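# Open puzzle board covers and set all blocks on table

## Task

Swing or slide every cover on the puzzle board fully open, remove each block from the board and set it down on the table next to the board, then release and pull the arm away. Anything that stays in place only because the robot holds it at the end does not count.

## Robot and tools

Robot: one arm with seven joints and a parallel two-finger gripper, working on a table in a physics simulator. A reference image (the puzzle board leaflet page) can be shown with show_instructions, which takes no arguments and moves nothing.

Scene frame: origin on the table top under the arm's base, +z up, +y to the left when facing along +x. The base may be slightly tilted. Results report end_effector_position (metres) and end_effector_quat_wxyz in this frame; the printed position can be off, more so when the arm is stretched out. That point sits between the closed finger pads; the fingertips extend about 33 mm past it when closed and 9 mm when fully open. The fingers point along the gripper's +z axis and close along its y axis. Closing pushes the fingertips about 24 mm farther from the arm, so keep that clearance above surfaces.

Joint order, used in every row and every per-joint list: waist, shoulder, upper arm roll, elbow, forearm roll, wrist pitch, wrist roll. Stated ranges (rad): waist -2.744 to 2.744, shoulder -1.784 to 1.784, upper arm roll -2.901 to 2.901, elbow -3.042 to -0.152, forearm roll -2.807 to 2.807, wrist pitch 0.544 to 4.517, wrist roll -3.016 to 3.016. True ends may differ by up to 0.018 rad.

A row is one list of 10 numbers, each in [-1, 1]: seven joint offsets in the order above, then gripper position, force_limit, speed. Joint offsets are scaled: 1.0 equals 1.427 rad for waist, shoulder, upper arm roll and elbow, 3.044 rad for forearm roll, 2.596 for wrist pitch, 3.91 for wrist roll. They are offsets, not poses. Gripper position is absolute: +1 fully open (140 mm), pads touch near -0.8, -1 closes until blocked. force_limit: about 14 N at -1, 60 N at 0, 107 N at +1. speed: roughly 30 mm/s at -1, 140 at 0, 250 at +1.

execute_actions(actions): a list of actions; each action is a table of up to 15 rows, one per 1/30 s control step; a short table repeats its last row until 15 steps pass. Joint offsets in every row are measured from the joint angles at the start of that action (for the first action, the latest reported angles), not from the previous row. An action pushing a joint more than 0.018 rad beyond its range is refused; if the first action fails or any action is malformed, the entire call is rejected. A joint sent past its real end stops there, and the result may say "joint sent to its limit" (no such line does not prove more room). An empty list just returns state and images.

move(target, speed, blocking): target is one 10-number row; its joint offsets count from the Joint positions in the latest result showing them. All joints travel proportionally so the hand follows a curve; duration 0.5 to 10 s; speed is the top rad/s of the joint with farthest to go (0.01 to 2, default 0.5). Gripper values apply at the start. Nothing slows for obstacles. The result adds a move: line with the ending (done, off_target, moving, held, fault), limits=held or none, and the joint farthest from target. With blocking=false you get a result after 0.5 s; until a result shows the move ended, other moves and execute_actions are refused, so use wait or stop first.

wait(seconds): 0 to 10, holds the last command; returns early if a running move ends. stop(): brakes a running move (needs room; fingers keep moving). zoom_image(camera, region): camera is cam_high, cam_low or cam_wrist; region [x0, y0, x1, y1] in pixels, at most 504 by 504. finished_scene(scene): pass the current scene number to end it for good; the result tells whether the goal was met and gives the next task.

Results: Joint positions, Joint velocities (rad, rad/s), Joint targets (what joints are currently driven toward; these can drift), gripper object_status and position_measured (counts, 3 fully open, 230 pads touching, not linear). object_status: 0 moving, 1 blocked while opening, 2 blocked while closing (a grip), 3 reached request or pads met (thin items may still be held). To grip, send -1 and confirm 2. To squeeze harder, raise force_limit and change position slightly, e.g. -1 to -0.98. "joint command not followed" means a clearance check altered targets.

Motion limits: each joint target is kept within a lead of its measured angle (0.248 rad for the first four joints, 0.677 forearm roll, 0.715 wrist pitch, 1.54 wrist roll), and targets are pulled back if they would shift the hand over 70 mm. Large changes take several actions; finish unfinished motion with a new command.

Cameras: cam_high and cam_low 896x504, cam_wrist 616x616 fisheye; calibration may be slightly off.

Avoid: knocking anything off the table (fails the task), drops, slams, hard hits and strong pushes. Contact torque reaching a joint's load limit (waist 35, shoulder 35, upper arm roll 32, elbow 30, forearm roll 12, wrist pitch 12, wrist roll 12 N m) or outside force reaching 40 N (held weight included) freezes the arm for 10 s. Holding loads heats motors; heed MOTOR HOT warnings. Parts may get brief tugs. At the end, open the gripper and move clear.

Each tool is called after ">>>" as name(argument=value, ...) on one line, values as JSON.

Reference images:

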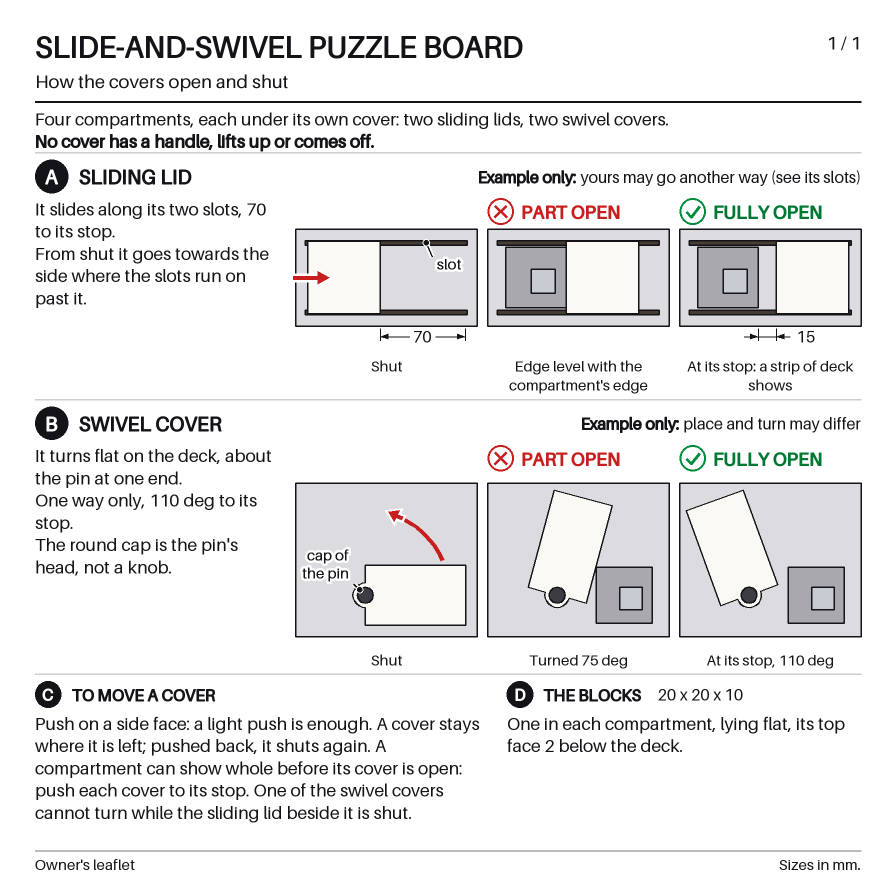

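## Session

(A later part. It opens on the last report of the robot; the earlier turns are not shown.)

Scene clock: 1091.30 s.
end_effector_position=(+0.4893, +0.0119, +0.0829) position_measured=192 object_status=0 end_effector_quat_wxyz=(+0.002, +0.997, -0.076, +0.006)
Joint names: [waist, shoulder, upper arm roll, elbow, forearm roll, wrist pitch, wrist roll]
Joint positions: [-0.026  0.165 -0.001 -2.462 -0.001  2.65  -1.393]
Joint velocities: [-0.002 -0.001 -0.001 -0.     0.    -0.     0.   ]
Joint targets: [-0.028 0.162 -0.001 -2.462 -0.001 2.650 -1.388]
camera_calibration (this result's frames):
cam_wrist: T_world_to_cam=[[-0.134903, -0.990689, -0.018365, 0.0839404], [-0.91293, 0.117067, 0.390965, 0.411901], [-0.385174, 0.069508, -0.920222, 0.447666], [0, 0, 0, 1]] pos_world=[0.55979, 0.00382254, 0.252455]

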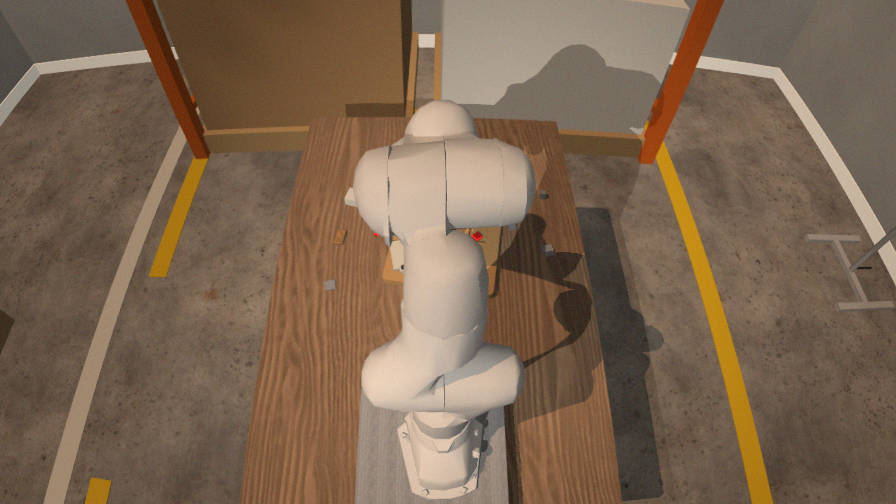

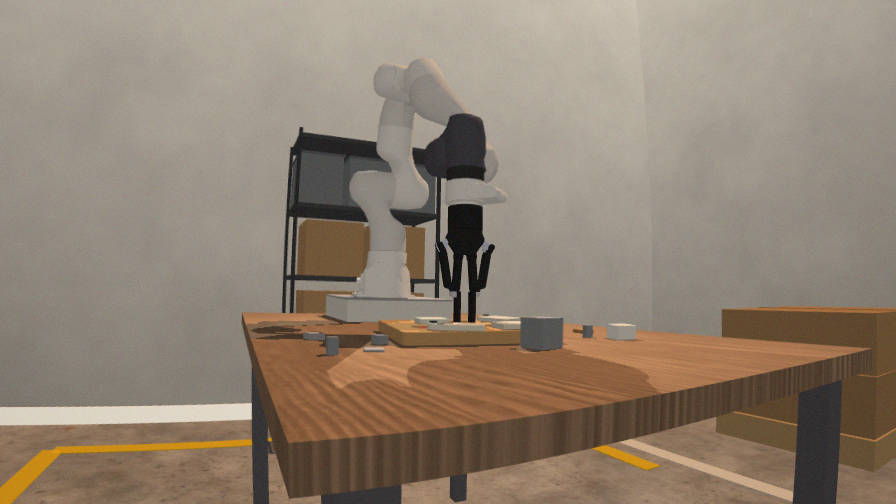

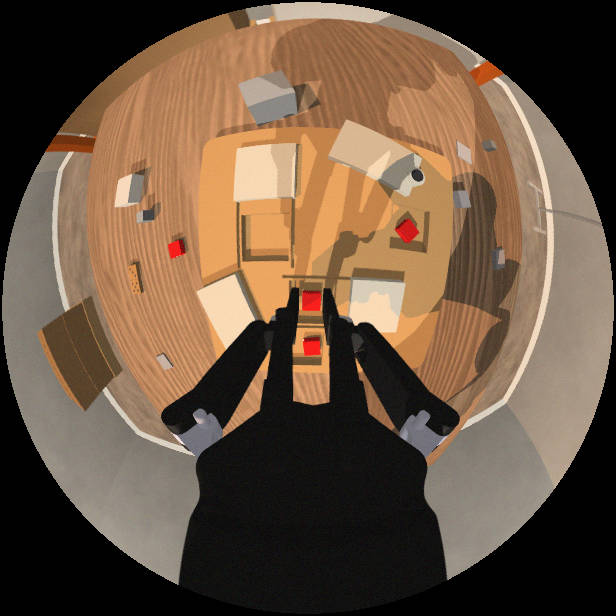

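>>> execute_actions(actions=[[[-0.0022,0.0015,0,0,0,0.001,0,-0.5,0,-0.5],[-0.0022,0.003,0,0,0,0.002,0,-0.5,0,-0.5],[-0.0022,0.0045,0,0,0,0.003,0,-0.5,0,-0.5],[-0.0022,0.006,0,0,0,0.004,0,-0.5,0,-0.5],[-0.0022,0.008,0,0,0,0.005,0,-0.5,0,-0.5],[-0.0022,0.01,0,0,0,0.006,0,-0.5,0,-0.5],[-0.0022,0.012,0,0,0,0.007,0,-0.5,0,-0.5],[-0.0022,0.014,0,0,0,0.0075,0,-0.5,0,-0.5],[-0.0022,0.0155,0,0,0,0.0075,0,-0.5,0,-0.5],[-0.0022,0.017,0,0,0,0.0075,0,-0.5,0,-0.5],[-0.0022,0.018,0,0,0,0.0075,0,-0.5,0,-0.5],[-0.0022,0.0187,0,0,0,0.0075,0,-0.5,0,-0.5],[-0.0022,0.019,0,0,0,0.0075,0,-0.5,0,-0.5]]])

>>> zoom_image(camera="cam_wrist", region=[260, 270, 360, 370])

Scene clock: 1110.17 s.
end_effector_position=(+0.4857, +0.0115, +0.0725) position_measured=192 object_status=3 end_effector_quat_wxyz=(+0.002, +0.997, -0.077, +0.000)
Joint names: [waist, shoulder, upper arm roll, elbow, forearm roll, wrist pitch, wrist roll]
Joint positions: [-0.026  0.189 -0.001 -2.462 -0.001  2.663 -1.393]
Joint velocities: [-0.001  0.015  0.001 -0.    -0.     0.01   0.   ]
Joint targets: [-0.029 0.192 -0.001 -2.462 -0.001 2.669 -1.393]
camera_calibration (this result's frames):
cam_wrist: T_world_to_cam=[[-0.135821, -0.990595, -0.0165678, 0.0831184], [-0.908459, 0.117852, 0.401014, 0.409809], [-0.39529, 0.0695172, -0.915922, 0.441296], [0, 0, 0, 1]] pos_world=[0.558023, 0.00336232, 0.24123]

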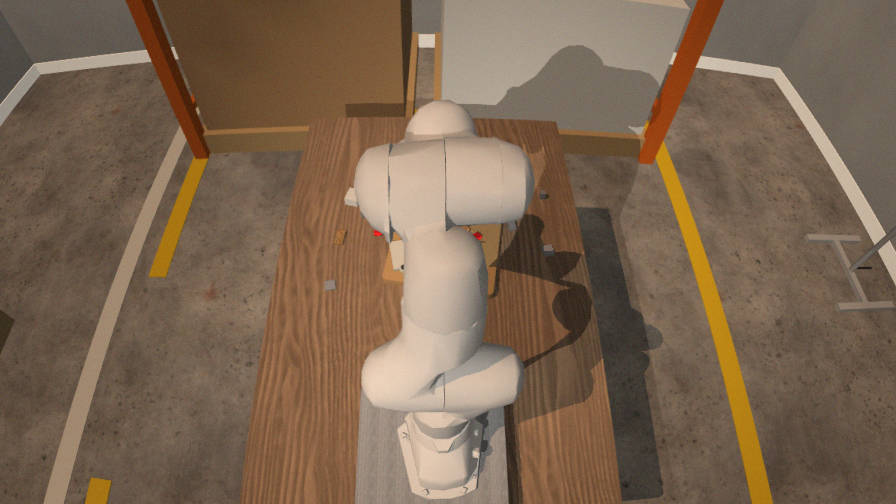

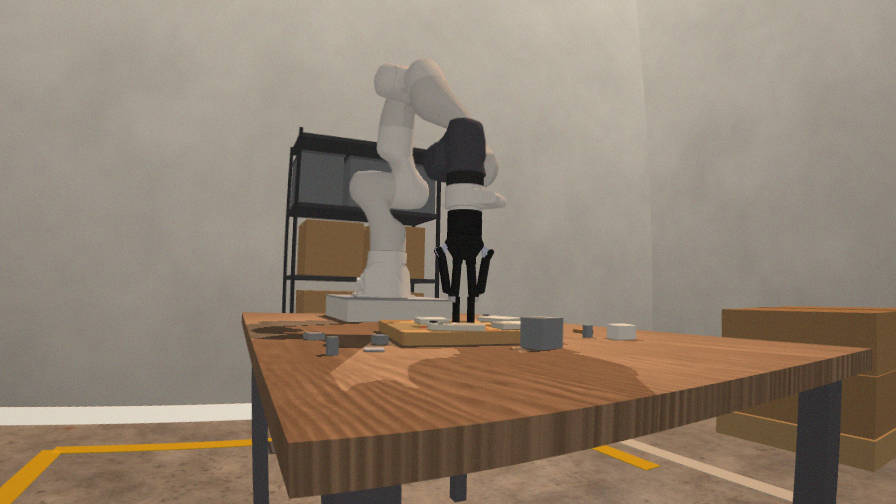

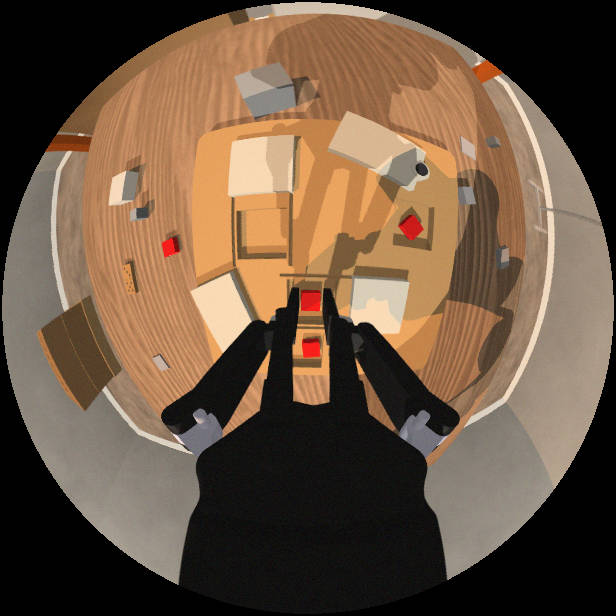

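Region (260, 270, 360, 370) of cam_wrist's 616x616 image, scaled by 5.040, with more detail than that image has.

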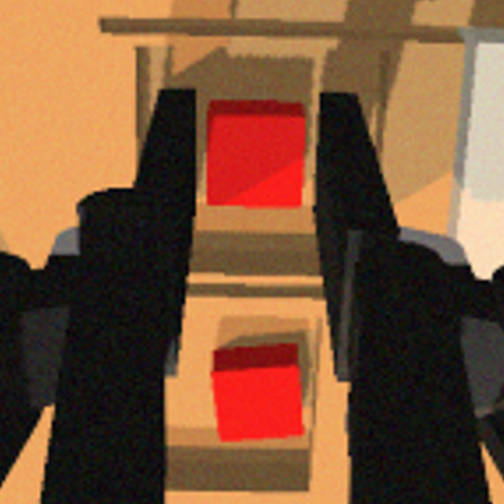

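>>> execute_actions(actions=[[[0,0,0,0,0,0,0,-1,0,-0.4]],[[0,-0.001,0,0,0,-0.002,0,-1,0,-0.4],[0,-0.003,0,0,0,-0.004,0,-1,0,-0.4],[0,-0.006,0,0,0,-0.0065,0,-1,0,-0.4],[0,-0.01,0,0,0,-0.009,0,-1,0,-0.4],[0,-0.014,0,0,0,-0.0115,0,-1,0,-0.4],[0,-0.018,0,0,0,-0.014,0,-1,0,-0.4],[0,-0.022,0,0,0,-0.0165,0,-1,0,-0.4],[0,-0.026,0,0,0,-0.019,0,-1,0,-0.4],[0,-0.03,0,0,0,-0.021,0,-1,0,-0.4],[0,-0.0335,0,0,0,-0.022,0,-1,0,-0.4],[0,-0.0365,0,0,0,-0.022,0,-1,0,-0.4],[0,-0.039,0,0,0,-0.022,0,-1,0,-0.4],[0,-0.0405,0,0,0,-0.022,0,-1,0,-0.4],[0,-0.0415,0,0,0,-0.022,0,-1,0,-0.4]]])

Scene clock: 1141.83 s.
end_effector_position=(+0.4893, +0.0116, +0.0946) position_measured=207 object_status=2 end_effector_quat_wxyz=(+0.002, +0.997, -0.077, +0.006)
Joint names: [waist, shoulder, upper arm roll, elbow, forearm roll, wrist pitch, wrist roll]
Joint positions: [-0.027  0.135 -0.001 -2.462 -0.001  2.62  -1.393]
Joint velocities: [-0.    -0.065 -0.001  0.001 -0.001 -0.043  0.001]
Joint targets: [-0.027 0.130 -0.001 -2.462 -0.001 2.608 -1.393]
camera_calibration (this result's frames):
cam_wrist: T_world_to_cam=[[-0.135694, -0.990579, -0.0184286, 0.0842202], [-0.912955, 0.117793, 0.390689, 0.407327], [-0.384837, 0.0698387, -0.920338, 0.458297], [0, 0, 0, 1]] pos_world=[0.55967, 0.00343985, 0.264203]

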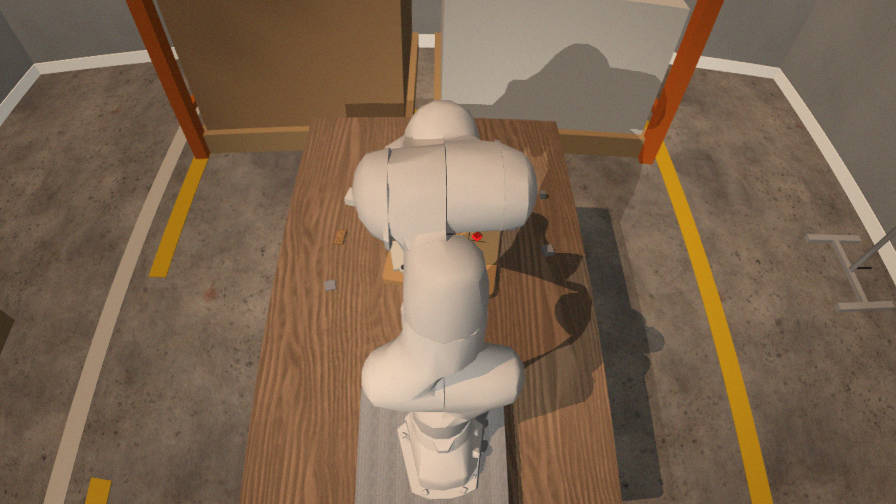

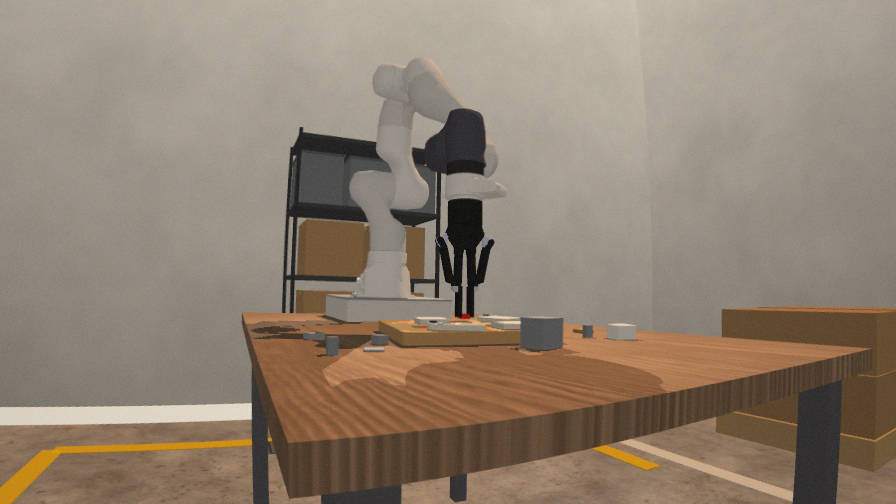

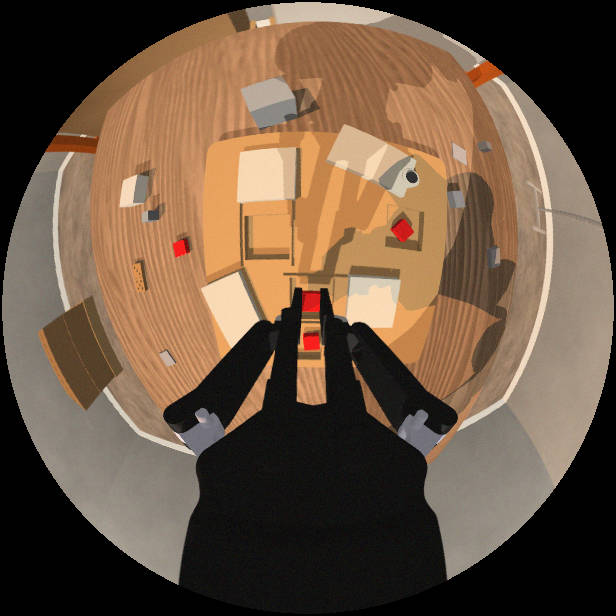

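>>> move(target=[0,-0.2306,0,-0.3069,0,0.0395,0,-1,0,-0.4], speed=0.6)

>>> zoom_image(camera="cam_wrist", region=[230, 180, 350, 300])

Scene clock: 1149.30 s.
end_effector_position=(+0.3496, +0.0084, +0.0915) position_measured=207 object_status=2 end_effector_quat_wxyz=(+0.002, +0.997, -0.077, -0.000)
Joint names: [waist, shoulder, upper arm roll, elbow, forearm roll, wrist pitch, wrist roll]
Joint positions: [-0.027 -0.191 -0.001 -2.897 -0.001  2.718 -1.393]
Joint velocities: [ 0.    -0.001 -0.     0.     0.     0.003 -0.001]
Joint targets: [-0.027 -0.194 -0.001 -2.900 -0.001 2.723 -1.393]
move: done; limits=none; farthest joint: the wrist pitch, 0.005 radians from its target (0.110 radians at the start)
camera_calibration (this result's frames):
cam_wrist: T_world_to_cam=[[-0.135909, -0.990574, -0.0170731, 0.0620185], [-0.908355, 0.117712, 0.401292, 0.278811], [-0.3955, 0.0700475, -0.915791, 0.40522], [0, 0, 0, 1]] pos_world=[0.421953, 0.000230008, 0.26027]

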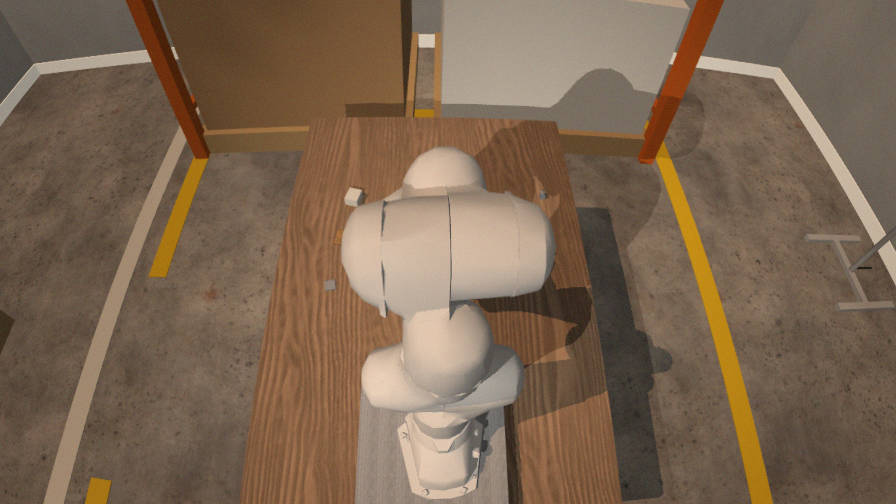

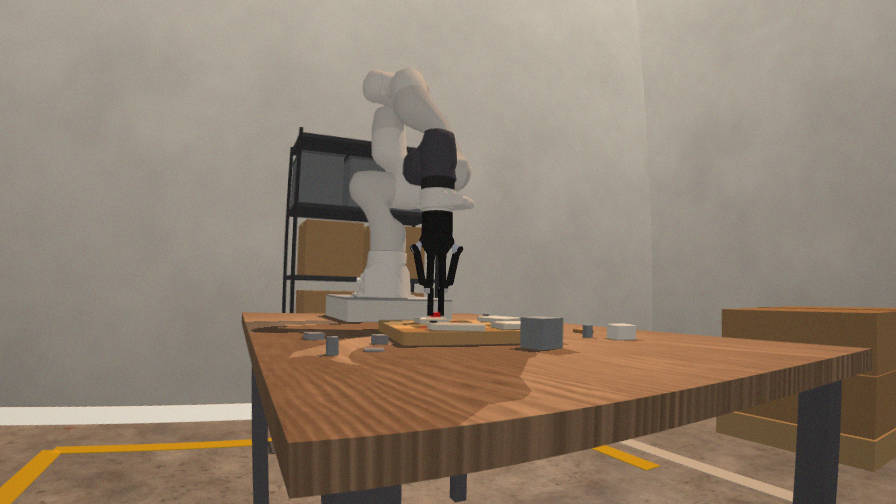

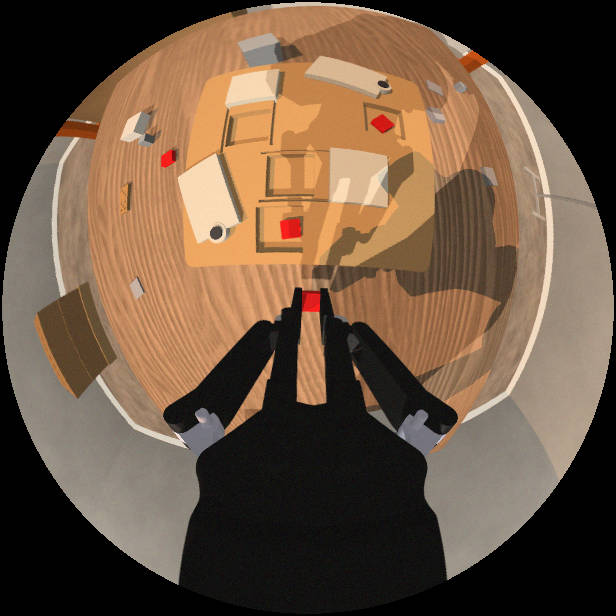

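Region (230, 180, 350, 300) of cam_wrist's 616x616 image, scaled by 4.200, with more detail than that image has.

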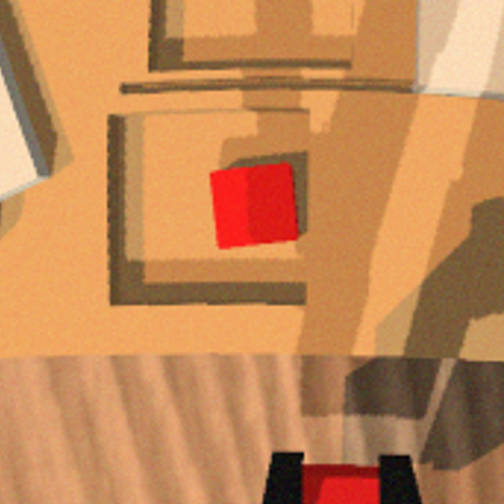

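>>> execute_actions(actions=[[[0,0.002,0,0,0,0.003,0,-1,0,-0.4],[0,0.005,0,0,0,0.007,0,-1,0,-0.4],[0,0.009,0,0,0,0.011,0,-1,0,-0.4],[0,0.014,0,0,0,0.015,0,-1,0,-0.4],[0,0.02,0,0,0,0.0195,0,-1,0,-0.4],[0,0.026,0,0,0,0.024,0,-1,0,-0.4],[0,0.032,0,0,0,0.0285,0,-1,0,-0.4],[0,0.038,0,0,0,0.033,0,-1,0,-0.4],[0,0.044,0,0,0,0.037,0,-1,0,-0.4],[0,0.05,0,0,0,0.041,0,-1,0,-0.4],[0,0.055,0,0,0,0.044,0,-1,0,-0.4],[0,0.06,0,0,0,0.0464,0,-1,0,-0.4],[0,0.064,0,0,0,0.0464,0,-1,0,-0.4],[0,0.067,0,0,0,0.0464,0,-1,0,-0.4],[0,0.069,0,0,0,0.0464,0,-1,0,-0.4]],[[0,0.008,0,0,0,0.0095,0,-1,0,-0.4],[0,0.0095,0,0,0,0.0095,0,-1,0,-0.4],[0,0.011,0,0,0,0.0095,0,-1,0,-0.4],[0,0.0123,0,0,0,0.0095,0,-1,0,-0.4],[0,0.0136,0,0,0,0.0095,0,-1,0,-0.4],[0,0.0149,0,0,0,0.0095,0,-1,0,-0.4],[0,0.0162,0,0,0,0.0095,0,-1,0,-0.4],[0,0.0175,0,0,0,0.0095,0,-1,0,-0.4],[0,0.0188,0,0,0,0.0095,0,-1,0,-0.4],[0,0.02,0,0,0,0.0095,0,-1,0,-0.4],[0,0.0212,0,0,0,0.0095,0,-1,0,-0.4],[0,0.0224,0,0,0,0.0095,0,-1,0,-0.4],[0,0.0236,0,0,0,0.0095,0,-1,0,-0.4],[0,0.0248,0,0,0,0.0095,0,-1,0,-0.4],[0,0.026,0,0,0,0.0095,0,-1,0,-0.4]]])

Scene clock: 1184.20 s.
end_effector_position=(+0.3485, +0.0083, +0.0619) position_measured=207 object_status=2 end_effector_quat_wxyz=(+0.002, +0.997, -0.077, -0.001)
Joint names: [waist, shoulder, upper arm roll, elbow, forearm roll, wrist pitch, wrist roll]
Joint positions: [-0.027 -0.076 -0.001 -2.897 -0.001  2.831 -1.393]
Joint velocities: [ 0.    -0.002  0.     0.001 -0.001  0.001  0.001]
Joint targets: [-0.027 -0.068 -0.001 -2.898 -0.001 2.836 -1.393]
camera_calibration (this result's frames):
cam_wrist: T_world_to_cam=[[-0.135928, -0.990577, -0.0167802, 0.0611929], [-0.907839, 0.117758, 0.402444, 0.28953], [-0.396676, 0.0699373, -0.915291, 0.378016], [0, 0, 0, 1]] pos_world=[0.421114, 0.0000844394, 0.230502]

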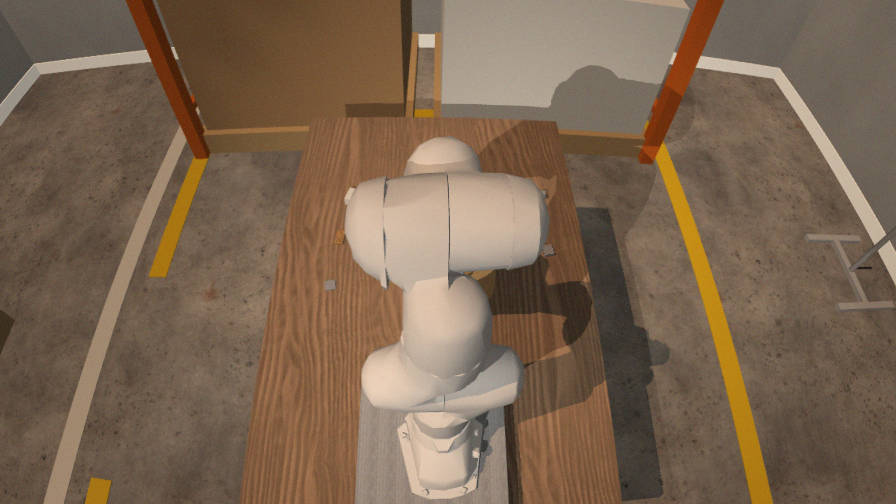

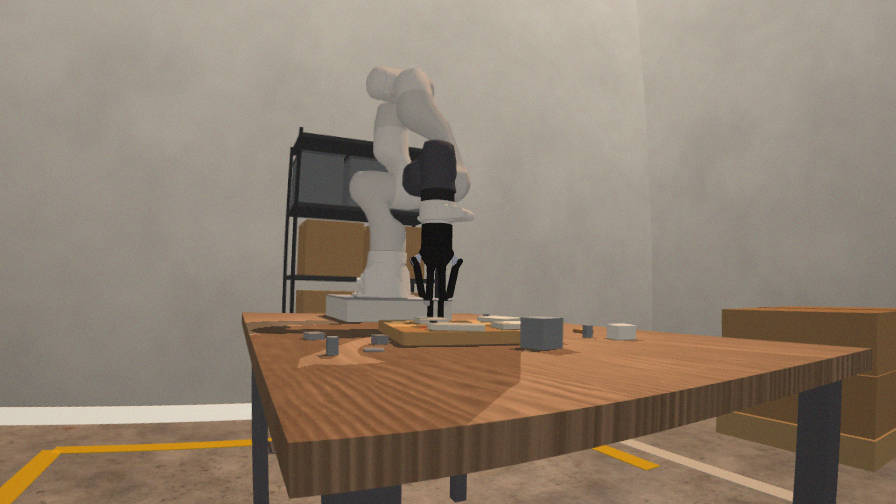

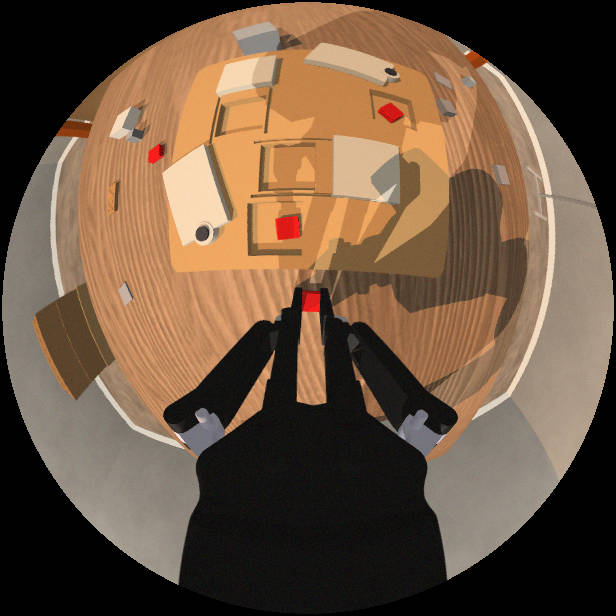

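>>> execute_actions(actions=[[[0,0,0,0,0,0,0,-0.47,-0.5,0.2],[0,0,0,0,0,0,0,-0.47,-0.5,0.2],[0,0,0,0,0,0,0,-0.47,-0.5,0.2],[0,0,0,0,0,0,0,-0.47,-0.5,0.2],[0,0,0,0,0,0,0,-0.47,-0.5,0.2],[0,0,0,0,0,0,0,-0.47,-0.5,0.2],[0,0,0,0,0,-0.0015,0,-0.47,-0.5,0.2],[0,-0.002,0,0,0,-0.0035,0,-0.47,-0.5,0.2],[0,-0.005,0,0,0,-0.006,0,-0.47,-0.5,0.2],[0,-0.009,0,0,0,-0.009,0,-0.47,-0.5,0.2],[0,-0.014,0,0,0,-0.0125,0,-0.47,-0.5,0.2],[0,-0.02,0,0,0,-0.016,0,-0.47,-0.5,0.2],[0,-0.026,0,0,0,-0.0195,0,-0.47,-0.5,0.2],[0,-0.032,0,0,0,-0.023,0,-0.47,-0.5,0.2],[0,-0.038,0,0,0,-0.0265,0,-0.47,-0.5,0.2]],[[0,-0.022,0,0,0,-0.017,0,-0.47,-0.5,0.2],[0,-0.028,0,0,0,-0.02,0,-0.47,-0.5,0.2],[0,-0.034,0,0,0,-0.023,0.005,-0.47,-0.5,0.2],[0,-0.04,0,0,0,-0.026,0.012,-0.47,-0.5,0.2],[0,-0.046,0,0,0,-0.029,0.022,-0.47,-0.5,0.2],[0,-0.051,0,0,0,-0.032,0.034,-0.47,-0.5,0.2],[0,-0.056,0,0,0,-0.035,0.048,-0.47,-0.5,0.2],[0,-0.06,0,0,0,-0.037,0.062,-0.47,-0.5,0.2],[0,-0.063,0,0,0,-0.038,0.076,-0.47,-0.5,0.2],[0,-0.065,0,0,0,-0.039,0.09,-0.47,-0.5,0.2],[0,-0.066,0,0,0,-0.04,0.104,-0.47,-0.5,0.2],[0,-0.066,0,0,0,-0.04,0.118,-0.47,-0.5,0.2],[0,-0.066,0,0,0,-0.04,0.132,-0.47,-0.5,0.2],[0,-0.066,0,0,0,-0.04,0.146,-0.47,-0.5,0.2],[0,-0.066,0,0,0,-0.04,0.16,-0.47,-0.5,0.2]]])

Scene clock: 1213.30 s.
end_effector_position=(+0.3500, +0.0085, +0.0941) position_measured=188 object_status=3 end_effector_quat_wxyz=(+0.002, +0.977, -0.215, +0.001)
Joint names: [waist, shoulder, upper arm roll, elbow, forearm roll, wrist pitch, wrist roll]
Joint positions: [-0.027 -0.2   -0.001 -2.897 -0.001  2.711 -1.113]
Joint velocities: [-0.002 -0.011  0.001  0.001 -0.001 -0.067  1.132]
Joint targets: [-0.027 -0.204 -0.001 -2.897 -0.001 2.695 -0.767]
camera_calibration (this result's frames):
cam_wrist: T_world_to_cam=[[-0.403975, -0.914592, -0.0180284, 0.155429], [-0.841745, 0.363938, 0.398767, 0.25305], [-0.358148, 0.176267, -0.916875, 0.39386], [0, 0, 0, 1]] pos_world=[0.416853, -0.019365, 0.263014]

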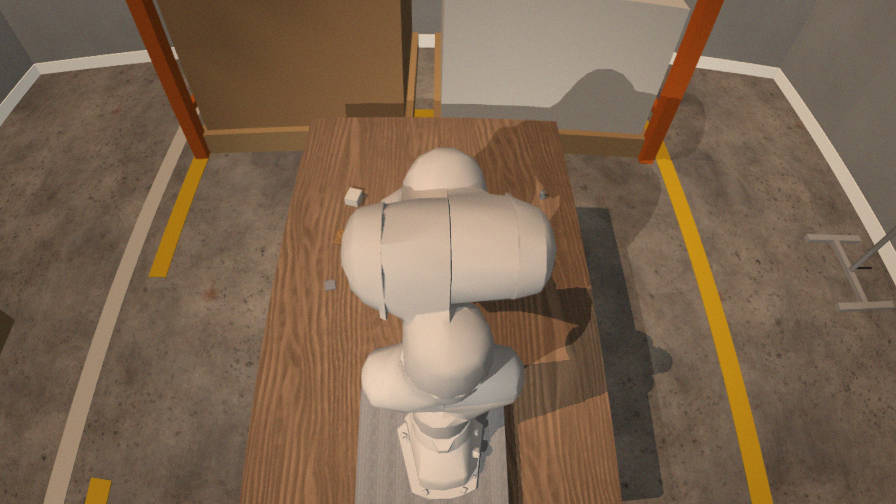

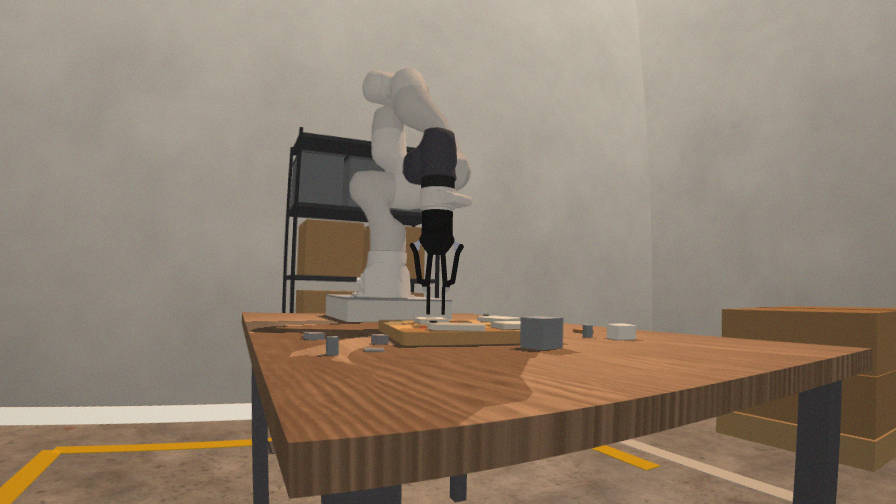

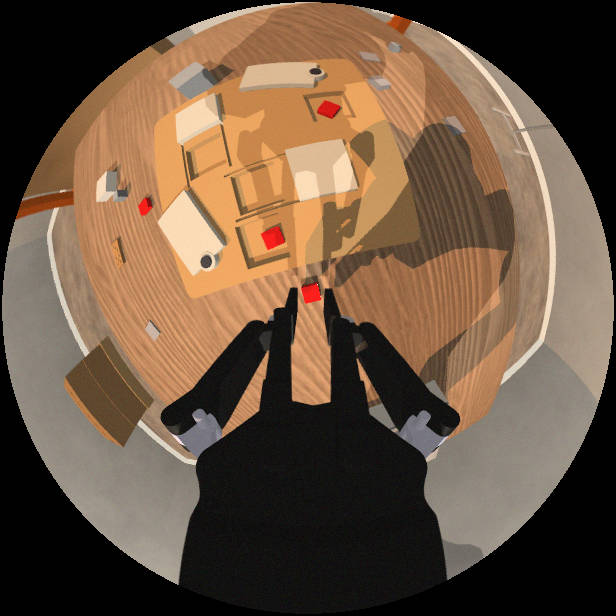

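>>> move(target=[0.0213,0.1514,0,0.1747,0,-0.0151,0.3264,-0.47,-0.5,0.2], speed=1.5)

>>> zoom_image(camera="cam_wrist", region=[260, 250, 360, 350])

Scene clock: 1223.10 s.
end_effector_position=(+0.4280, +0.0222, +0.0900) position_measured=188 object_status=3 end_effector_quat_wxyz=(-0.001, -0.669, +0.743, -0.001)
Joint names: [waist, shoulder, upper arm roll, elbow, forearm roll, wrist pitch, wrist roll]
Joint positions: [ 0.001  0.013 -0.001 -2.651 -0.001  2.676  0.157]
Joint velocities: [-0.001 -0.    -0.     0.     0.002 -0.     0.006]
Joint targets: [0.004 0.016 -0.001 -2.648 -0.001 2.671 0.163]
move: done; limits=none; farthest joint: the wrist roll, 0.006 radians from its target (0.935 radians at the start)
camera_calibration (this result's frames):
cam_wrist: T_world_to_cam=[[-0.995956, 0.0872883, -0.0212464, 0.430778], [0.0716759, 0.914654, 0.397832, -0.0877372], [0.0541592, 0.394701, -0.917212, 0.234315], [0, 0, 0, 1]] pos_world=[0.422634, -0.0498372, 0.258974]

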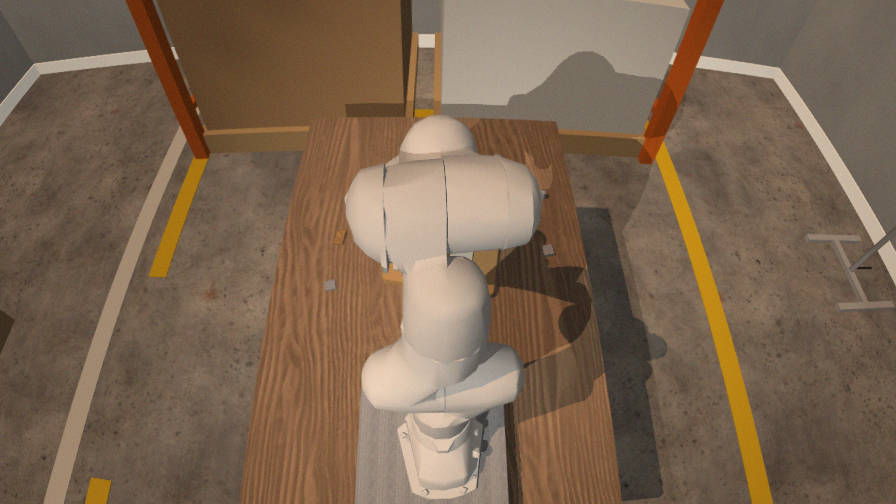

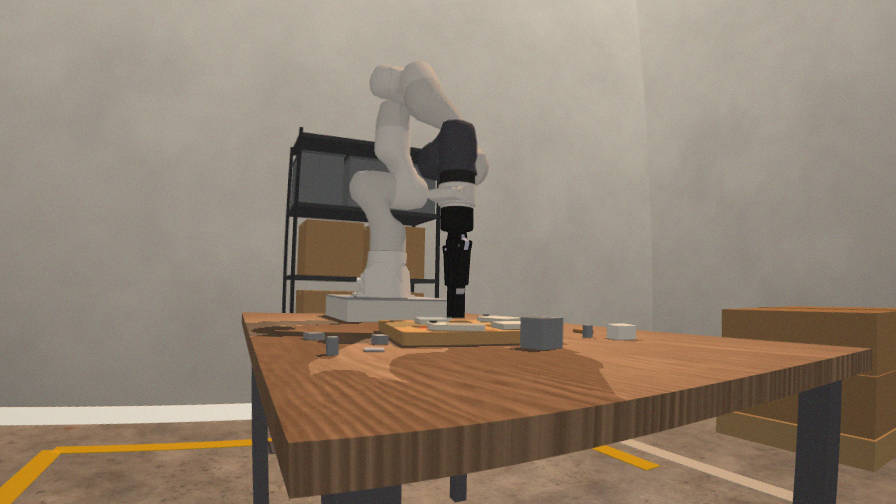

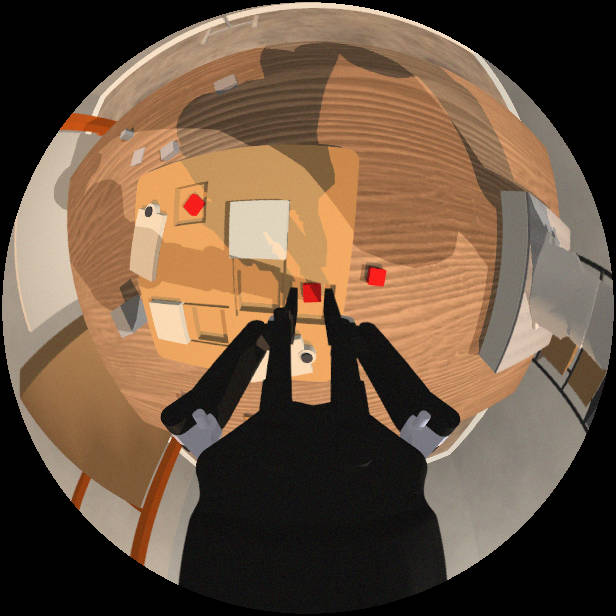

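Region (260, 250, 360, 350) of cam_wrist's 616x616 image, scaled by 5.040, with more detail than that image has.

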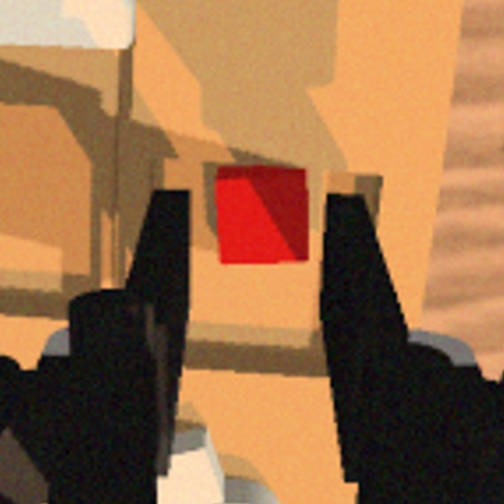

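>>> execute_actions(actions=[[[0.002,0.002,0,0,0,0.002,0,-0.5,-0.5,0],[0.0025,0.0035,0,0,0,0.003,0,-0.5,-0.5,0],[0.0032,0.005,0,0,0,0.004,0,-0.5,-0.5,0],[0.0032,0.007,0,0,0,0.005,0,-0.5,-0.5,0],[0.0032,0.009,0,0,0,0.006,0,-0.5,-0.5,0],[0.0032,0.011,0,0,0,0.0067,0,-0.5,-0.5,0],[0.0032,0.0125,0,0,0,0.0067,0,-0.5,-0.5,0],[0.0032,0.0137,0,0,0,0.0067,0,-0.5,-0.5,0]]])

>>> zoom_image(camera="cam_wrist", region=[270, 260, 350, 340])

Scene clock: 1267.83 s.
end_effector_position=(+0.4264, +0.0229, +0.0839) position_measured=192 object_status=3 end_effector_quat_wxyz=(-0.003, -0.669, +0.743, +0.000)
Joint names: [waist, shoulder, upper arm roll, elbow, forearm roll, wrist pitch, wrist roll]
Joint positions: [ 0.003  0.03  -0.001 -2.651 -0.001  2.687  0.159]
Joint velocities: [ 0.001 -0.     0.001  0.001  0.     0.008  0.001]
Joint targets: [0.006 0.032 -0.001 -2.651 -0.001 2.693 0.157]
camera_calibration (this result's frames):
cam_wrist: T_world_to_cam=[[-0.996077, 0.0869958, -0.01619, 0.428662], [0.0734392, 0.914781, 0.397219, -0.0866174], [0.0493668, 0.394472, -0.917581, 0.230604], [0, 0, 0, 1]] pos_world=[0.421957, -0.0490229, 0.252944]

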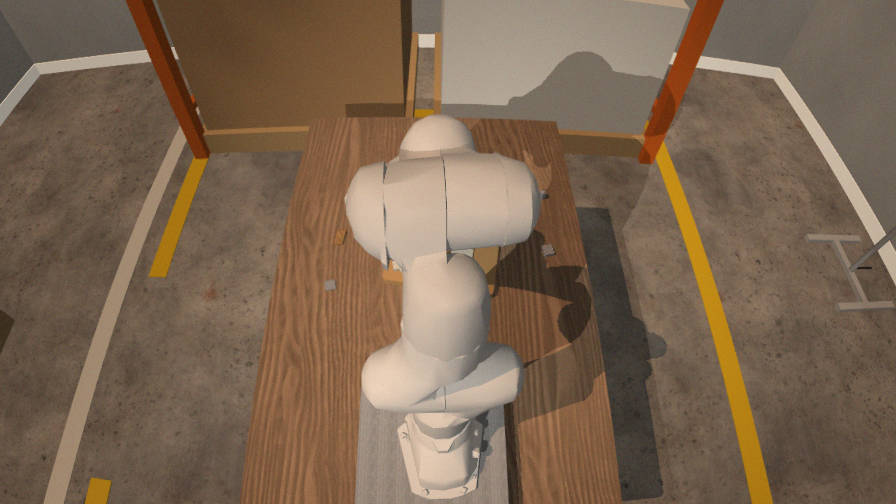

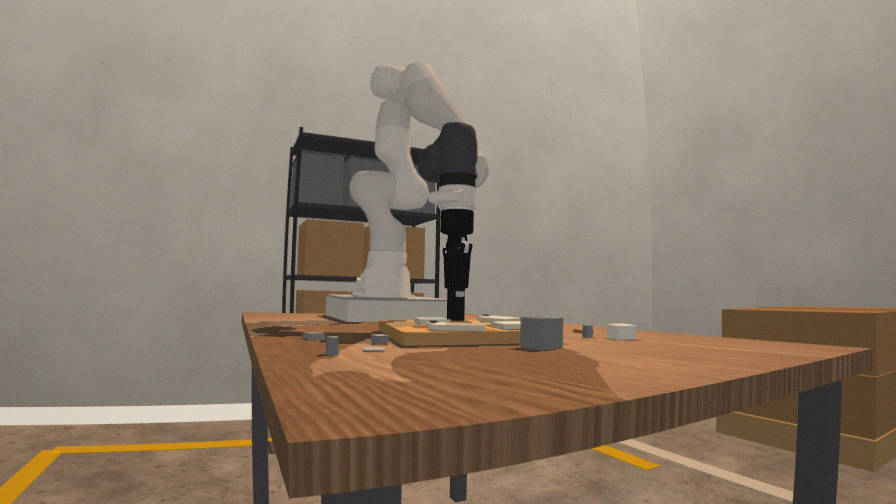

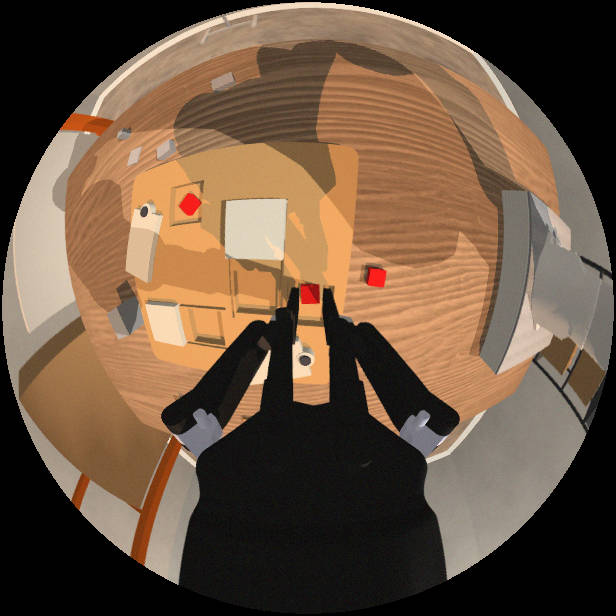

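Region (270, 260, 350, 340) of cam_wrist's 616x616 image, scaled by 6.300, with more detail than that image has.

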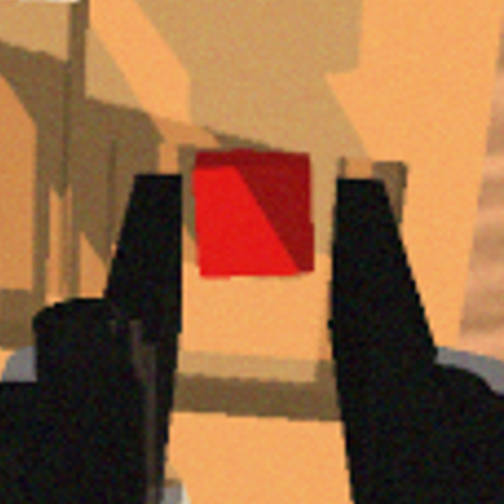

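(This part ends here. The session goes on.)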